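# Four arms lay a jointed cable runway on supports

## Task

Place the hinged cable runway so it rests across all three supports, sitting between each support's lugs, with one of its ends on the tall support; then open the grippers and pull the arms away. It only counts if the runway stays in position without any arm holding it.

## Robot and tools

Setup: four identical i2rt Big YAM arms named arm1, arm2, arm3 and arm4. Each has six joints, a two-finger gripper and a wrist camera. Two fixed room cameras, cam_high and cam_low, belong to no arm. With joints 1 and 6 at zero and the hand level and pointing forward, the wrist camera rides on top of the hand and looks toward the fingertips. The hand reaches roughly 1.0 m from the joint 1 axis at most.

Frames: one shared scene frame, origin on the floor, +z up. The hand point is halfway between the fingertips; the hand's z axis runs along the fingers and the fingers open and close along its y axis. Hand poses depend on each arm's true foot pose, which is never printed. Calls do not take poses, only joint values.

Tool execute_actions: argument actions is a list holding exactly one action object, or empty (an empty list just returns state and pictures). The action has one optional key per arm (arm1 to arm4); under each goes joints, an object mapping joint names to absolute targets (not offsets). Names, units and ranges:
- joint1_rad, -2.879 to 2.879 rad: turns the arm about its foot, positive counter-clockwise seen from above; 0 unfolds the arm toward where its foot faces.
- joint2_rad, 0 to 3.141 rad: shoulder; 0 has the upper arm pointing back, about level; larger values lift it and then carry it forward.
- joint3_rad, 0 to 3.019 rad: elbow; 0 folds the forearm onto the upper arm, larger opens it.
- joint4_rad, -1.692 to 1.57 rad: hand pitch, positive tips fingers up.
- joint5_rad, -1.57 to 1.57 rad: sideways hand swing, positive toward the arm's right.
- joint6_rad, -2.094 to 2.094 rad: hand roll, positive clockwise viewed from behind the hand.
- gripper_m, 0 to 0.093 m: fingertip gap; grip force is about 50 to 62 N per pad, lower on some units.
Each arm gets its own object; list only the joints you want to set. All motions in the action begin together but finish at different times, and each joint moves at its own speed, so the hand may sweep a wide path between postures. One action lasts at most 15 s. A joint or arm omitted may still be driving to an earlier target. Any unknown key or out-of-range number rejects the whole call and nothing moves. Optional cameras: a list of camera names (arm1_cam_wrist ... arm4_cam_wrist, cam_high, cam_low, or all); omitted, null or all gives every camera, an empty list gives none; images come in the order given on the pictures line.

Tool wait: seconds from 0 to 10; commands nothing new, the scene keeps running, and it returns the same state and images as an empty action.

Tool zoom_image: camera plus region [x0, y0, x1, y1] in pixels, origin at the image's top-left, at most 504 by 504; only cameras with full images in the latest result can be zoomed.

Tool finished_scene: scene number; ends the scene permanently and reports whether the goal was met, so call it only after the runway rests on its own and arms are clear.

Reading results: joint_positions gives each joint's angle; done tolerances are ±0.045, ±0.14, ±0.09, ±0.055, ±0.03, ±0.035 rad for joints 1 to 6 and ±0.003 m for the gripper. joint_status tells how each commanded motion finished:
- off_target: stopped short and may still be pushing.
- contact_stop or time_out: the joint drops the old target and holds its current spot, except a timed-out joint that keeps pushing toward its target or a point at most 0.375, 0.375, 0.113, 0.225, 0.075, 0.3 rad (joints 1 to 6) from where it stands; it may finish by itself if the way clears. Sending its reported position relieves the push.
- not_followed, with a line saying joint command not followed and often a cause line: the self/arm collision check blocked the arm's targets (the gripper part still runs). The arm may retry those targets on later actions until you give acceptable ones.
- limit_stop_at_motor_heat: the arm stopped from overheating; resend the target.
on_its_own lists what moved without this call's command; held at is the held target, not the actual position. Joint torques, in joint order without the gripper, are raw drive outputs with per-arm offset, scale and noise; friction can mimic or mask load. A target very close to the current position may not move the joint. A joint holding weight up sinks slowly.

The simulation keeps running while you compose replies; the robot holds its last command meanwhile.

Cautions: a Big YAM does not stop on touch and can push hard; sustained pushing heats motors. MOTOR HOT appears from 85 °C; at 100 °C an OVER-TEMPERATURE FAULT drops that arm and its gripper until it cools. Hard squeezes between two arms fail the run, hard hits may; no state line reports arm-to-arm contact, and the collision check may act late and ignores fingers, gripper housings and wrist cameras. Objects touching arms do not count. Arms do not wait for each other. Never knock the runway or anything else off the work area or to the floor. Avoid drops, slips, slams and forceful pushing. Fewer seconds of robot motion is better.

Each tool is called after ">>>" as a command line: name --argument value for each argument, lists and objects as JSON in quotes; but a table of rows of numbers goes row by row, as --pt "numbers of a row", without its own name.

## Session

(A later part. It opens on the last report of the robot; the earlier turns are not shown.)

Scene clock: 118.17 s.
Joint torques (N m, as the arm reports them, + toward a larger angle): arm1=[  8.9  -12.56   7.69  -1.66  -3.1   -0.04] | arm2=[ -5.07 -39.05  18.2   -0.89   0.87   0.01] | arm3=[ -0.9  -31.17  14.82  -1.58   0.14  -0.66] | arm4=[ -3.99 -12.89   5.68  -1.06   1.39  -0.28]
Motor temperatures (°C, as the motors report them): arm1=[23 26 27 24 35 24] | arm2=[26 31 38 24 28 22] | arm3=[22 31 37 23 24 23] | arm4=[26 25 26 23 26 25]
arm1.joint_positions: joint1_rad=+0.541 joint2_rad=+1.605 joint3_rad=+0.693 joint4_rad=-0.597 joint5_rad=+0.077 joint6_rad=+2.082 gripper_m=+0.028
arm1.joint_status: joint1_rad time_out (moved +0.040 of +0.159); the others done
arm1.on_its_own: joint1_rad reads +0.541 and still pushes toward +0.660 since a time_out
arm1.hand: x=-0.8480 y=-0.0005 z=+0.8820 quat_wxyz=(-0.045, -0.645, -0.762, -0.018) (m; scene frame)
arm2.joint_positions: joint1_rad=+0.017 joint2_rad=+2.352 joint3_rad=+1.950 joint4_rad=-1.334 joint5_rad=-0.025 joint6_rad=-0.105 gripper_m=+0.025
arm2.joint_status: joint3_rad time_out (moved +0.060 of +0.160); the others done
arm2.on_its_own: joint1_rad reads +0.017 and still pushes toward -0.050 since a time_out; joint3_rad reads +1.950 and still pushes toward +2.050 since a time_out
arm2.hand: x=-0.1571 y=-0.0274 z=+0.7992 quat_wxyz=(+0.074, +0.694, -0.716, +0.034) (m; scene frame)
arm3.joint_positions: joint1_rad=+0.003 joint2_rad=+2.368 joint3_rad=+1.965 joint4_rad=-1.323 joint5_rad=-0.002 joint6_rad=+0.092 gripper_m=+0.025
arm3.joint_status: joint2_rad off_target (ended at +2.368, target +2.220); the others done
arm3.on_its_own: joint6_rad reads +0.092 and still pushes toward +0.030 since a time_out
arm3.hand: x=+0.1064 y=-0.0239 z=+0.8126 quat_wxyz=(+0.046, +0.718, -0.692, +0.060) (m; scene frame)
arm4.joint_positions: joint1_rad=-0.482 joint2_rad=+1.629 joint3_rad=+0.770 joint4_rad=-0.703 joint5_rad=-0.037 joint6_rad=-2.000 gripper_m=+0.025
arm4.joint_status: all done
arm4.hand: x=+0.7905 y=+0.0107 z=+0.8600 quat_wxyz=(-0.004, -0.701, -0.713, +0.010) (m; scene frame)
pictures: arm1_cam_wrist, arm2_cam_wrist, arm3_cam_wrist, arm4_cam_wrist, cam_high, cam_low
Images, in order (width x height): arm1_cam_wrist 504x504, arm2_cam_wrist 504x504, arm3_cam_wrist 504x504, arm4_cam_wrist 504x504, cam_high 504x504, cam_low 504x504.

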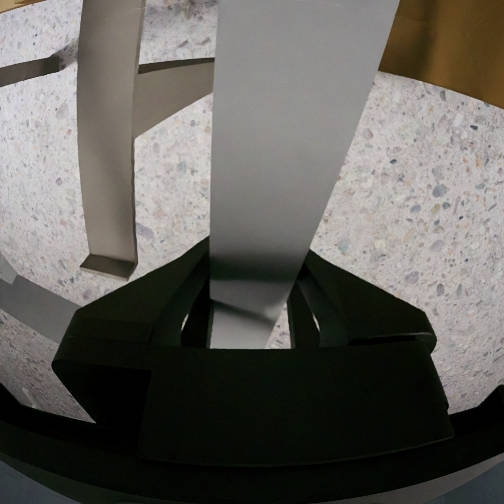

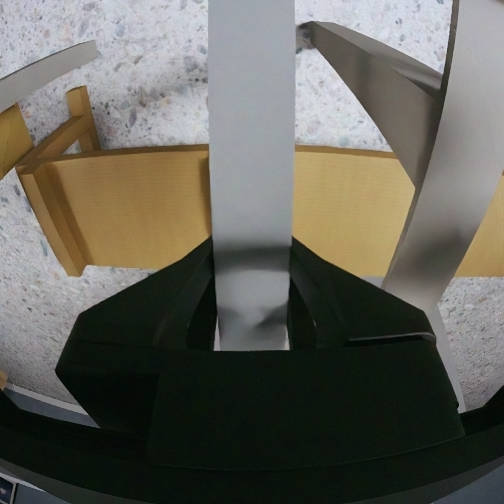

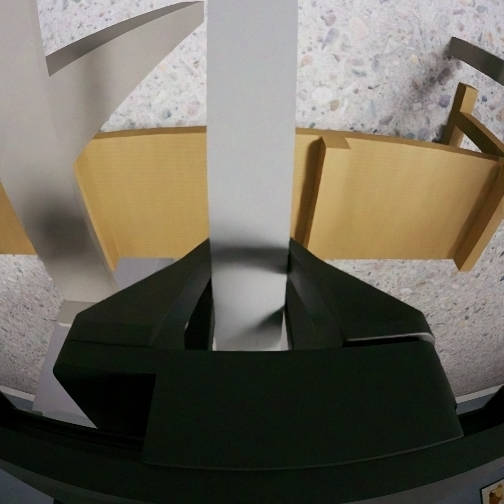

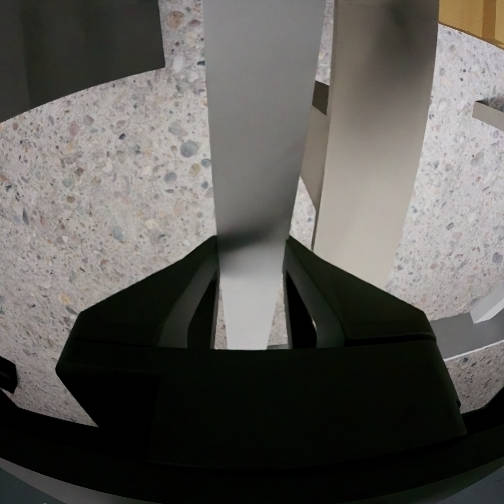

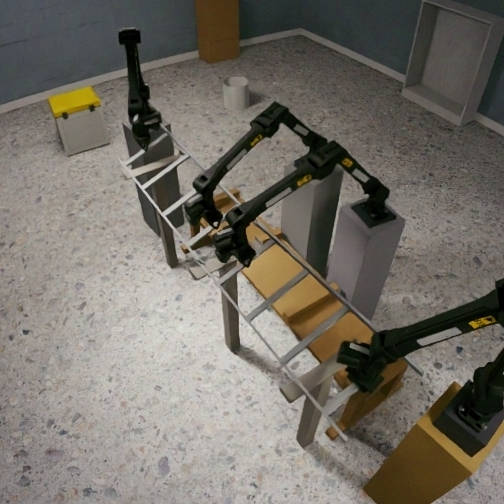

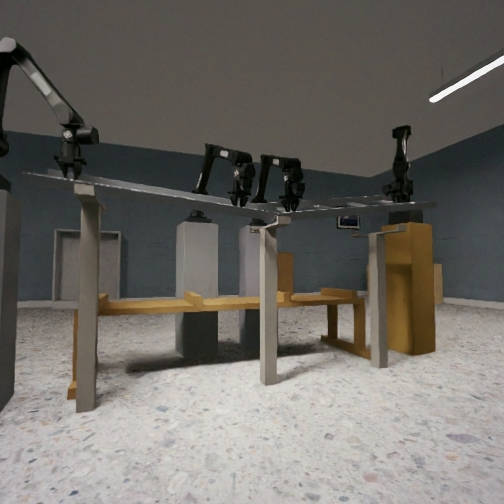

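>>> execute_actions --actions '[{"arm2":{"joints":{"joint2_rad":2.14,"joint3_rad":2.12,"joint4_rad":-1.42}},"arm3":{"joints":{"joint2_rad":2.12,"joint3_rad":2.12,"joint4_rad":-1.42}}}]' --cameras '["cam_high","cam_low","arm3_cam_wrist"]'

Scene clock: 125.63 s.
Joint torques (N m, as the arm reports them, + toward a larger angle): arm1=[  8.24 -11.62   7.79  -1.57  -2.72  -0.04] | arm2=[ -4.4  -41.27  19.94  -1.92   0.86   0.  ] | arm3=[ -0.16 -33.48  17.18  -2.7    0.34  -0.67] | arm4=[ -4.   -12.76   6.44  -1.11   1.58  -0.28]
Motor temperatures (°C, as the motors report them): arm1=[23 27 27 23 36 24] | arm2=[26 31 39 24 28 22] | arm3=[22 32 38 23 24 23] | arm4=[26 25 25 23 26 25]
arm1.joint_positions: joint1_rad=+0.549 joint2_rad=+1.595 joint3_rad=+0.693 joint4_rad=-0.599 joint5_rad=+0.068 joint6_rad=+2.082 gripper_m=+0.028
arm1.joint_status: not commanded
arm1.on_its_own: joint1_rad reads +0.549 and still pushes toward +0.660 since a time_out
arm1.hand: x=-0.8498 y=+0.0040 z=+0.8854 quat_wxyz=(-0.042, -0.642, -0.765, -0.023) (m; scene frame)
arm2.joint_positions: joint1_rad=+0.017 joint2_rad=+2.290 joint3_rad=+2.002 joint4_rad=-1.359 joint5_rad=-0.025 joint6_rad=-0.102 gripper_m=+0.025
arm2.joint_status: joint2_rad time_out (moved -0.062 of -0.212); joint3_rad time_out (moved +0.052 of +0.170); joint4_rad time_out (moved -0.025 of -0.086)
arm2.on_its_own: joint1_rad reads +0.017 and still pushes toward -0.050 since a time_out; joint2_rad reads +2.290 and still pushes toward +2.140 since a time_out; joint3_rad reads +2.002 and still pushes toward +2.115 since a time_out; joint4_rad reads -1.359 and still pushes toward -1.420 since a time_out
arm2.hand: x=-0.1534 y=-0.0058 z=+0.8572 quat_wxyz=(+0.039, +0.695, -0.718, +0.007) (m; scene frame)
arm3.joint_positions: joint1_rad=-0.006 joint2_rad=+2.301 joint3_rad=+2.011 joint4_rad=-1.358 joint5_rad=-0.007 joint6_rad=+0.092 gripper_m=+0.025
arm3.joint_status: joint2_rad time_out (moved -0.067 of -0.248); joint3_rad time_out (moved +0.047 of +0.155); joint4_rad time_out (moved -0.035 of -0.097)
arm3.on_its_own: joint2_rad reads +2.301 and still pushes toward +2.120 since a time_out; joint3_rad reads +2.011 and still pushes toward +2.120 since a time_out; joint4_rad reads -1.358 and still pushes toward -1.420 since a time_out; joint6_rad reads +0.092 and still pushes toward +0.030 since a time_out
arm3.hand: x=+0.1084 y=-0.0049 z=+0.8719 quat_wxyz=(+0.024, +0.716, -0.697, +0.028) (m; scene frame)
arm4.joint_positions: joint1_rad=-0.482 joint2_rad=+1.629 joint3_rad=+0.760 joint4_rad=-0.703 joint5_rad=-0.041 joint6_rad=-2.000 gripper_m=+0.025
arm4.joint_status: not commanded
arm4.hand: x=+0.7948 y=+0.0080 z=+0.8578 quat_wxyz=(-0.009, -0.701, -0.713, +0.011) (m; scene frame)
pictures: arm3_cam_wrist, cam_high, cam_low
Images, in order (width x height): arm3_cam_wrist 504x504, cam_high 504x504, cam_low 504x504.

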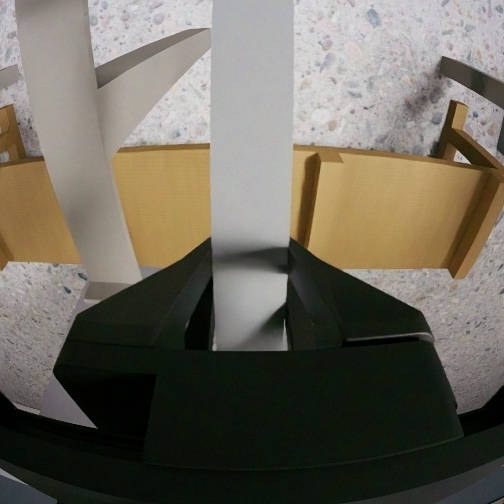

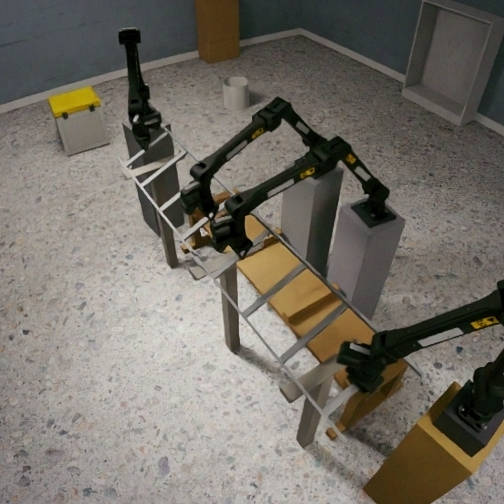

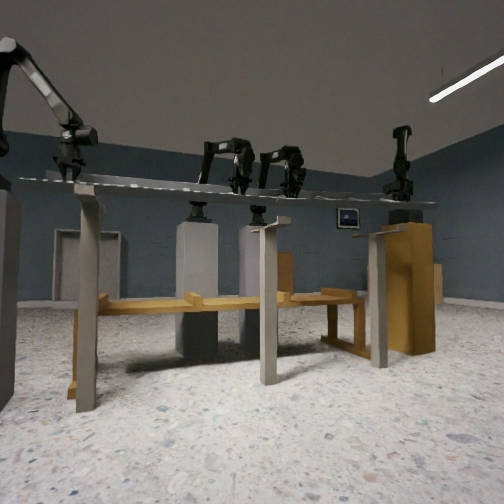

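Matches scene 1's pose. Lower.

>>> execute_actions --actions '[{"arm1":{"joints":{"joint2_rad":1.72,"joint4_rad":-0.5}},"arm4":{"joints":{"joint2_rad":1.68,"joint4_rad":-0.65}},"arm2":{"joints":{"joint2_rad":2.23,"joint3_rad":2.08,"joint4_rad":-1.33}},"arm3":{"joints":{"joint2_rad":2.23,"joint3_rad":2.08,"joint4_rad":-1.33}}}]' --cameras '["cam_high","cam_low"]'

>>> zoom_image --camera "cam_high" --region '[90,120,450,480]'

Scene clock: 134.97 s.
Joint torques (N m, as the arm reports them, + toward a larger angle): arm1=[  7.01 -12.18   6.15  -1.25  -2.19  -0.04] | arm2=[ -4.   -38.74  16.61  -0.86   0.83  -0.05] | arm3=[ -0.37 -29.62  13.79  -1.01  -0.3   -0.72] | arm4=[-3.43 -7.77  6.7   1.29  1.13 -0.28]
Motor temperatures (°C, as the motors report them): arm1=[23 27 28 23 36 24] | arm2=[26 32 40 24 27 22] | arm3=[22 33 40 23 24 23] | arm4=[26 25 25 23 26 25]
arm1.joint_positions: joint1_rad=+0.564 joint2_rad=+1.760 joint3_rad=+0.696 joint4_rad=-0.458 joint5_rad=+0.055 joint6_rad=+2.082 gripper_m=+0.029
arm1.joint_status: all done
arm1.on_its_own: joint1_rad reads +0.564 and still pushes toward +0.660 since a time_out
arm1.hand: x=-0.8512 y=+0.0122 z=+0.8327 quat_wxyz=(-0.033, -0.636, -0.771, -0.014) (m; scene frame)
arm2.joint_positions: joint1_rad=+0.017 joint2_rad=+2.349 joint3_rad=+2.002 joint4_rad=-1.297 joint5_rad=-0.024 joint6_rad=-0.098 gripper_m=+0.025
arm2.joint_status: all done
arm2.on_its_own: joint1_rad reads +0.017 and still pushes toward -0.050 since a time_out
arm2.hand: x=-0.1527 y=+0.0018 z=+0.8176 quat_wxyz=(+0.037, +0.693, -0.720, +0.006) (m; scene frame)
arm3.joint_positions: joint1_rad=-0.003 joint2_rad=+2.353 joint3_rad=+2.011 joint4_rad=-1.301 joint5_rad=+0.010 joint6_rad=+0.097 gripper_m=+0.025
arm3.joint_status: all done
arm3.on_its_own: joint6_rad reads +0.097 and still pushes toward +0.030 since a time_out
arm3.hand: x=+0.1088 y=+0.0023 z=+0.8372 quat_wxyz=(+0.015, +0.716, -0.697, +0.031) (m; scene frame)
arm4.joint_positions: joint1_rad=-0.487 joint2_rad=+1.657 joint3_rad=+0.755 joint4_rad=-0.666 joint5_rad=-0.030 joint6_rad=-2.000 gripper_m=+0.025
arm4.joint_status: all done
arm4.hand: x=+0.7952 y=+0.0123 z=+0.8471 quat_wxyz=(-0.005, -0.703, -0.711, +0.006) (m; scene frame)
pictures: cam_high, cam_low
Images, in order (width x height): cam_high 504x504, cam_low 504x504.

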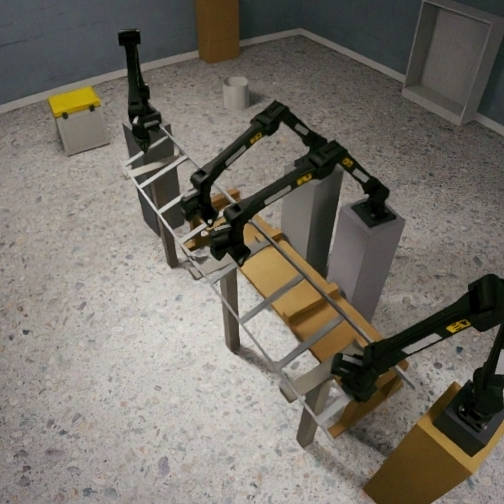

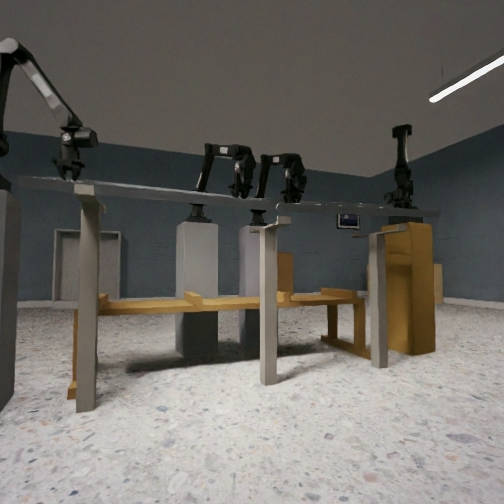

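Region (90, 120, 450, 480) of cam_high's 504x504 image, scaled by 1.400, with more detail than that image has.

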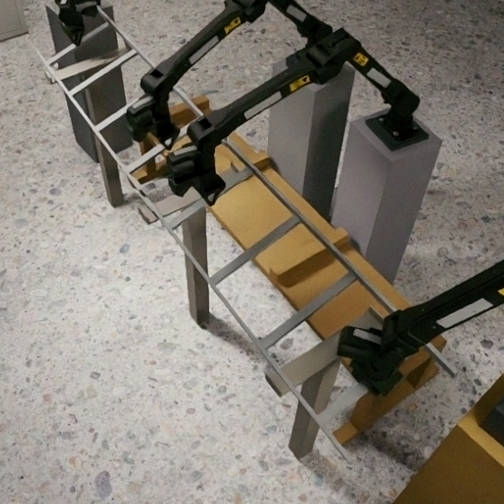

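>>> execute_actions --actions '[{"arm1":{"joints":{"joint1_rad":0.55,"joint2_rad":1.86,"joint4_rad":-0.37}},"arm4":{"joints":{"joint1_rad":-0.48,"joint2_rad":1.7}},"arm2":{"joints":{"joint2_rad":2.31,"joint3_rad":2.02,"joint4_rad":-1.27,"joint1_rad":0.0}},"arm3":{"joints":{"joint2_rad":2.33,"joint3_rad":2.02,"joint4_rad":-1.25}}}]' --cameras '["cam_high","cam_low"]'

>>> zoom_image --camera "cam_high" --region '[90,120,450,480]'

Scene clock: 143.80 s.
Joint torques (N m, as the arm reports them, + toward a larger angle): arm1=[  2.93 -13.96   4.46  -0.68  -0.81  -0.03] | arm2=[ -1.2  -38.99  12.95  -0.84   0.19   0.06] | arm3=[ -0.39 -28.31  11.03  -0.67  -0.75  -0.66] | arm4=[ -1.39 -10.19   6.24   0.05   0.05  -0.24]
Motor temperatures (°C, as the motors report them): arm1=[23 27 27 23 35 24] | arm2=[26 33 39 24 27 22] | arm3=[22 33 39 23 24 24] | arm4=[26 25 25 23 26 25]
arm1.joint_positions: joint1_rad=+0.502 joint2_rad=+1.913 joint3_rad=+0.699 joint4_rad=-0.345 joint5_rad=+0.021 joint6_rad=+2.082 gripper_m=+0.027
arm1.joint_status: joint1_rad off_target (ended at +0.502, target +0.550); the others done
arm1.hand: x=-0.8479 y=-0.0061 z=+0.7832 quat_wxyz=(-0.014, -0.660, -0.751, +0.001) (m; scene frame)
arm2.joint_positions: joint1_rad=+0.017 joint2_rad=+2.432 joint3_rad=+1.978 joint4_rad=-1.243 joint5_rad=-0.006 joint6_rad=-0.108 gripper_m=+0.025
arm2.joint_status: all done
arm2.hand: x=-0.1518 y=-0.0098 z=+0.7540 quat_wxyz=(+0.053, +0.696, -0.715, +0.030) (m; scene frame)
arm3.joint_positions: joint1_rad=-0.003 joint2_rad=+2.429 joint3_rad=+1.979 joint4_rad=-1.229 joint5_rad=+0.022 joint6_rad=+0.091 gripper_m=+0.025
arm3.joint_status: all done
arm3.on_its_own: joint6_rad reads +0.091 and still pushes toward +0.030 since a time_out
arm3.hand: x=+0.1122 y=-0.0058 z=+0.7755 quat_wxyz=(+0.022, +0.718, -0.694, +0.049) (m; scene frame)
arm4.joint_positions: joint1_rad=-0.471 joint2_rad=+1.704 joint3_rad=+0.755 joint4_rad=-0.639 joint5_rad=-0.005 joint6_rad=-2.003 gripper_m=+0.025
arm4.joint_status: all done
arm4.hand: x=+0.7965 y=+0.0104 z=+0.8310 quat_wxyz=(-0.010, -0.696, -0.717, -0.009) (m; scene frame)
pictures: cam_high, cam_low
Images, in order (width x height): cam_high 504x504, cam_low 504x504.

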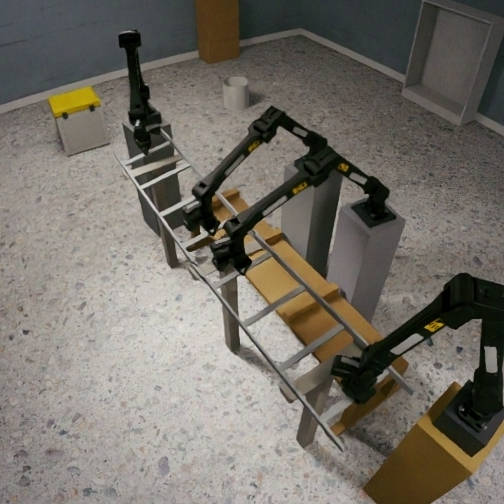

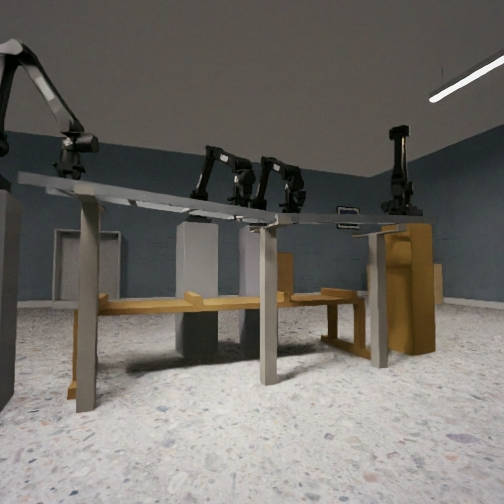

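Region (90, 120, 450, 480) of cam_high's 504x504 image, scaled by 1.400, with more detail than that image has.

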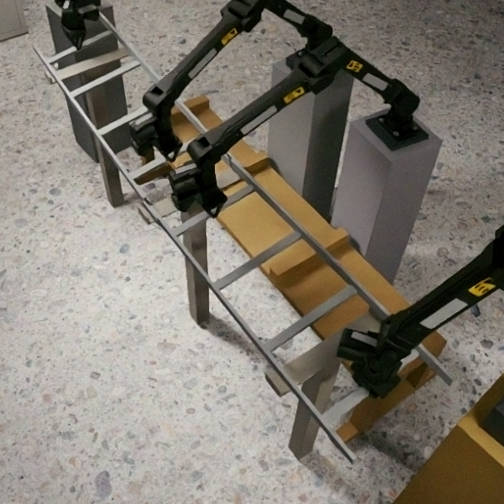

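Lugs are outside both rails. Finish as before.

>>> execute_actions --actions '[{"arm1":{"joints":{"joint2_rad":1.95,"joint4_rad":-0.28,"joint1_rad":0.54}}}]' --cameras '[]'

>>> execute_actions --actions '[{"arm1":{"joints":{"gripper_m":0.075}},"arm4":{"joints":{"gripper_m":0.075}},"arm2":{"joints":{"gripper_m":0.09,"joint2_rad":2.41,"joint3_rad":1.98,"joint4_rad":-1.23}},"arm3":{"joints":{"gripper_m":0.09,"joint2_rad":2.41,"joint3_rad":1.98,"joint4_rad":-1.23}}}]' --cameras '[]'

>>> execute_actions --actions '[{"arm1":{"joints":{"joint2_rad":1.3,"joint4_rad":-0.9}},"arm4":{"joints":{"joint2_rad":1.2,"joint4_rad":-1.1}},"arm2":{"joints":{"joint2_rad":1.9,"joint4_rad":-1.5}},"arm3":{"joints":{"joint2_rad":1.9,"joint4_rad":-1.5}}}]' --cameras '["cam_high","cam_low"]'

Scene clock: 154.33 s.
Joint torques (N m, as the arm reports them, + toward a larger angle): arm1=[  2.32 -12.98   3.77  -0.25  -0.94  -0.03] | arm2=[ -1.15 -39.47  13.03  -1.    -0.01   0.07] | arm3=[ -0.3  -28.01  11.04  -0.73  -0.72  -0.66] | arm4=[ -1.47 -10.05   6.25  -0.01   0.06  -0.25]
Motor temperatures (°C, as the motors report them): arm1=[23 27 27 23 33 24] | arm2=[26 33 38 24 27 22] | arm3=[22 33 37 23 24 24] | arm4=[26 25 25 23 26 25]
arm1.joint_positions: joint1_rad=+0.500 joint2_rad=+1.989 joint3_rad=+0.699 joint4_rad=-0.266 joint5_rad=+0.025 joint6_rad=+2.082 gripper_m=+0.027
arm1.joint_status: all done
arm1.hand: x=-0.8487 y=-0.0086 z=+0.7587 quat_wxyz=(-0.016, -0.661, -0.750, +0.000) (m; scene frame)
arm2.joint_positions: joint1_rad=+0.017 joint2_rad=+2.436 joint3_rad=+1.978 joint4_rad=-1.238 joint5_rad=+0.000 joint6_rad=-0.108 gripper_m=+0.025
arm2.joint_status: not commanded
arm2.hand: x=-0.1509 y=-0.0095 z=+0.7514 quat_wxyz=(+0.051, +0.697, -0.715, +0.032) (m; scene frame)
arm3.joint_positions: joint1_rad=-0.003 joint2_rad=+2.429 joint3_rad=+1.979 joint4_rad=-1.229 joint5_rad=+0.022 joint6_rad=+0.091 gripper_m=+0.025
arm3.joint_status: not commanded
arm3.on_its_own: joint6_rad reads +0.091 and still pushes toward +0.030 since a time_out
arm3.hand: x=+0.1122 y=-0.0057 z=+0.7758 quat_wxyz=(+0.022, +0.718, -0.694, +0.049) (m; scene frame)
arm4.joint_positions: joint1_rad=-0.471 joint2_rad=+1.704 joint3_rad=+0.755 joint4_rad=-0.639 joint5_rad=-0.005 joint6_rad=-2.003 gripper_m=+0.025
arm4.joint_status: not commanded
arm4.hand: x=+0.7965 y=+0.0103 z=+0.8310 quat_wxyz=(-0.010, -0.696, -0.718, -0.009) (m; scene frame)
pictures: none
No camera images: the call's "cameras" was empty. Leave "cameras" out to get every camera's image.

Scene clock: 155.30 s.
Joint torques (N m, as the arm reports them, + toward a larger angle): arm1=[ -1.   -10.88   4.08  -0.11  -0.06  -0.03] | arm2=[ -0.75 -27.04  10.58   0.09  -0.02   0.07] | arm3=[ -0.43 -21.18   8.42   0.01  -0.02  -0.17] | arm4=[-1.28 -9.93  6.21  0.   -0.04 -0.07]
Motor temperatures (°C, as the motors report them): arm1=[23 27 27 23 33 24] | arm2=[26 33 38 24 27 22] | arm3=[22 33 36 23 24 23] | arm4=[26 25 25 23 26 25]
arm1.joint_positions: joint1_rad=+0.539 joint2_rad=+1.963 joint3_rad=+0.699 joint4_rad=-0.269 joint5_rad=+0.004 joint6_rad=+2.082 gripper_m=+0.075
arm1.joint_status: all done
arm1.hand: x=-0.8540 y=+0.0094 z=+0.7669 quat_wxyz=(-0.007, -0.646, -0.763, -0.013) (m; scene frame)
arm2.joint_positions: joint1_rad=+0.011 joint2_rad=+2.398 joint3_rad=+1.966 joint4_rad=-1.228 joint5_rad=+0.000 joint6_rad=-0.108 gripper_m=+0.090
arm2.joint_status: all done
arm2.hand: x=-0.1459 y=-0.0044 z=+0.7722 quat_wxyz=(+0.036, +0.695, -0.718, +0.020) (m; scene frame)
arm3.joint_positions: joint1_rad=-0.003 joint2_rad=+2.416 joint3_rad=+1.971 joint4_rad=-1.223 joint5_rad=+0.003 joint6_rad=+0.038 gripper_m=+0.090
arm3.joint_status: all done
arm3.on_its_own: joint6_rad moved -0.053 to your old target +0.030
arm3.hand: x=+0.1089 y=-0.0055 z=+0.7812 quat_wxyz=(+0.027, +0.736, -0.676, +0.038) (m; scene frame)
arm4.joint_positions: joint1_rad=-0.473 joint2_rad=+1.704 joint3_rad=+0.755 joint4_rad=-0.639 joint5_rad=-0.002 joint6_rad=-2.019 gripper_m=+0.075
arm4.joint_status: all done
arm4.hand: x=+0.7970 y=+0.0115 z=+0.8312 quat_wxyz=(-0.010, -0.691, -0.722, -0.011) (m; scene frame)
pictures: none
No camera images: the call's "cameras" was empty. Leave "cameras" out to get every camera's image.

Scene clock: 157.00 s.
Joint torques (N m, as the arm reports them, + toward a larger angle): arm1=[-1.   -6.31  9.15 -0.06 -0.06 -0.03] | arm2=[ -1.06 -21.72  11.15   0.11  -0.02   0.06] | arm3=[ -0.35 -17.33   9.83   0.49  -0.03  -0.14] | arm4=[-1.16 -4.88  9.86  0.1  -0.05 -0.06]
Motor temperatures (°C, as the motors report them): arm1=[23 27 27 23 33 24] | arm2=[26 33 38 24 27 22] | arm3=[22 33 36 23 24 23] | arm4=[26 25 25 23 26 25]
arm1.joint_positions: joint1_rad=+0.539 joint2_rad=+1.302 joint3_rad=+0.699 joint4_rad=-0.888 joint5_rad=+0.004 joint6_rad=+2.082 gripper_m=+0.075
arm1.joint_status: all done
arm1.hand: x=-0.8789 y=-0.0091 z=+0.9747 quat_wxyz=(-0.011, -0.645, -0.763, -0.034) (m; scene frame)
arm2.joint_positions: joint1_rad=+0.011 joint2_rad=+1.895 joint3_rad=+1.978 joint4_rad=-1.485 joint5_rad=+0.000 joint6_rad=-0.108 gripper_m=+0.090
arm2.joint_status: all done
arm2.hand: x=-0.1482 y=-0.0495 z=+1.0965 quat_wxyz=(-0.065, +0.692, -0.716, -0.059) (m; scene frame)
arm3.joint_positions: joint1_rad=-0.003 joint2_rad=+1.906 joint3_rad=+1.971 joint4_rad=-1.492 joint5_rad=+0.003 joint6_rad=+0.038 gripper_m=+0.090
arm3.joint_status: all done
arm3.hand: x=+0.1126 y=-0.0508 z=+1.1064 quat_wxyz=(-0.051, +0.735, -0.674, -0.054) (m; scene frame)
arm4.joint_positions: joint1_rad=-0.473 joint2_rad=+1.197 joint3_rad=+0.755 joint4_rad=-1.088 joint5_rad=-0.002 joint6_rad=-2.019 gripper_m=+0.075
arm4.joint_status: all done
arm4.hand: x=+0.8460 y=-0.0121 z=+0.9898 quat_wxyz=(+0.017, -0.691, -0.723, +0.000) (m; scene frame)
pictures: cam_high, cam_low
Images, in order (width x height): cam_high 504x504, cam_low 504x504.

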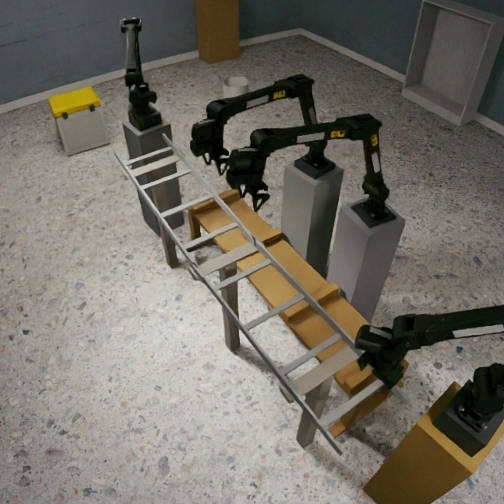

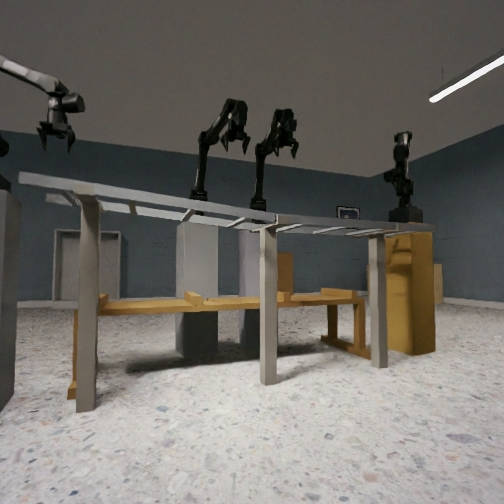

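>>> zoom_image --camera "cam_high" --region '[90,120,450,480]'

Region (90, 120, 450, 480) of cam_high's 504x504 image, scaled by 1.400, with more detail than that image has.

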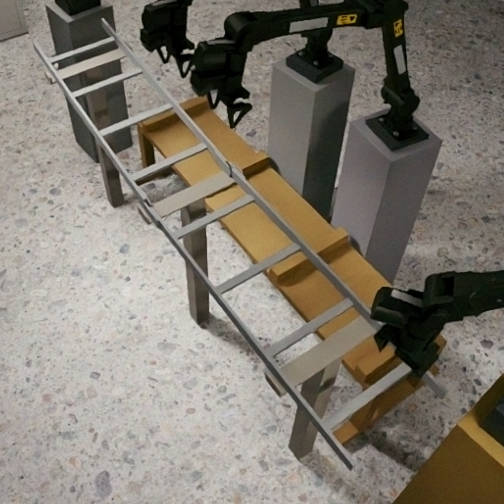

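>>> finished_scene --scene 2

The scene is finished: the task was done.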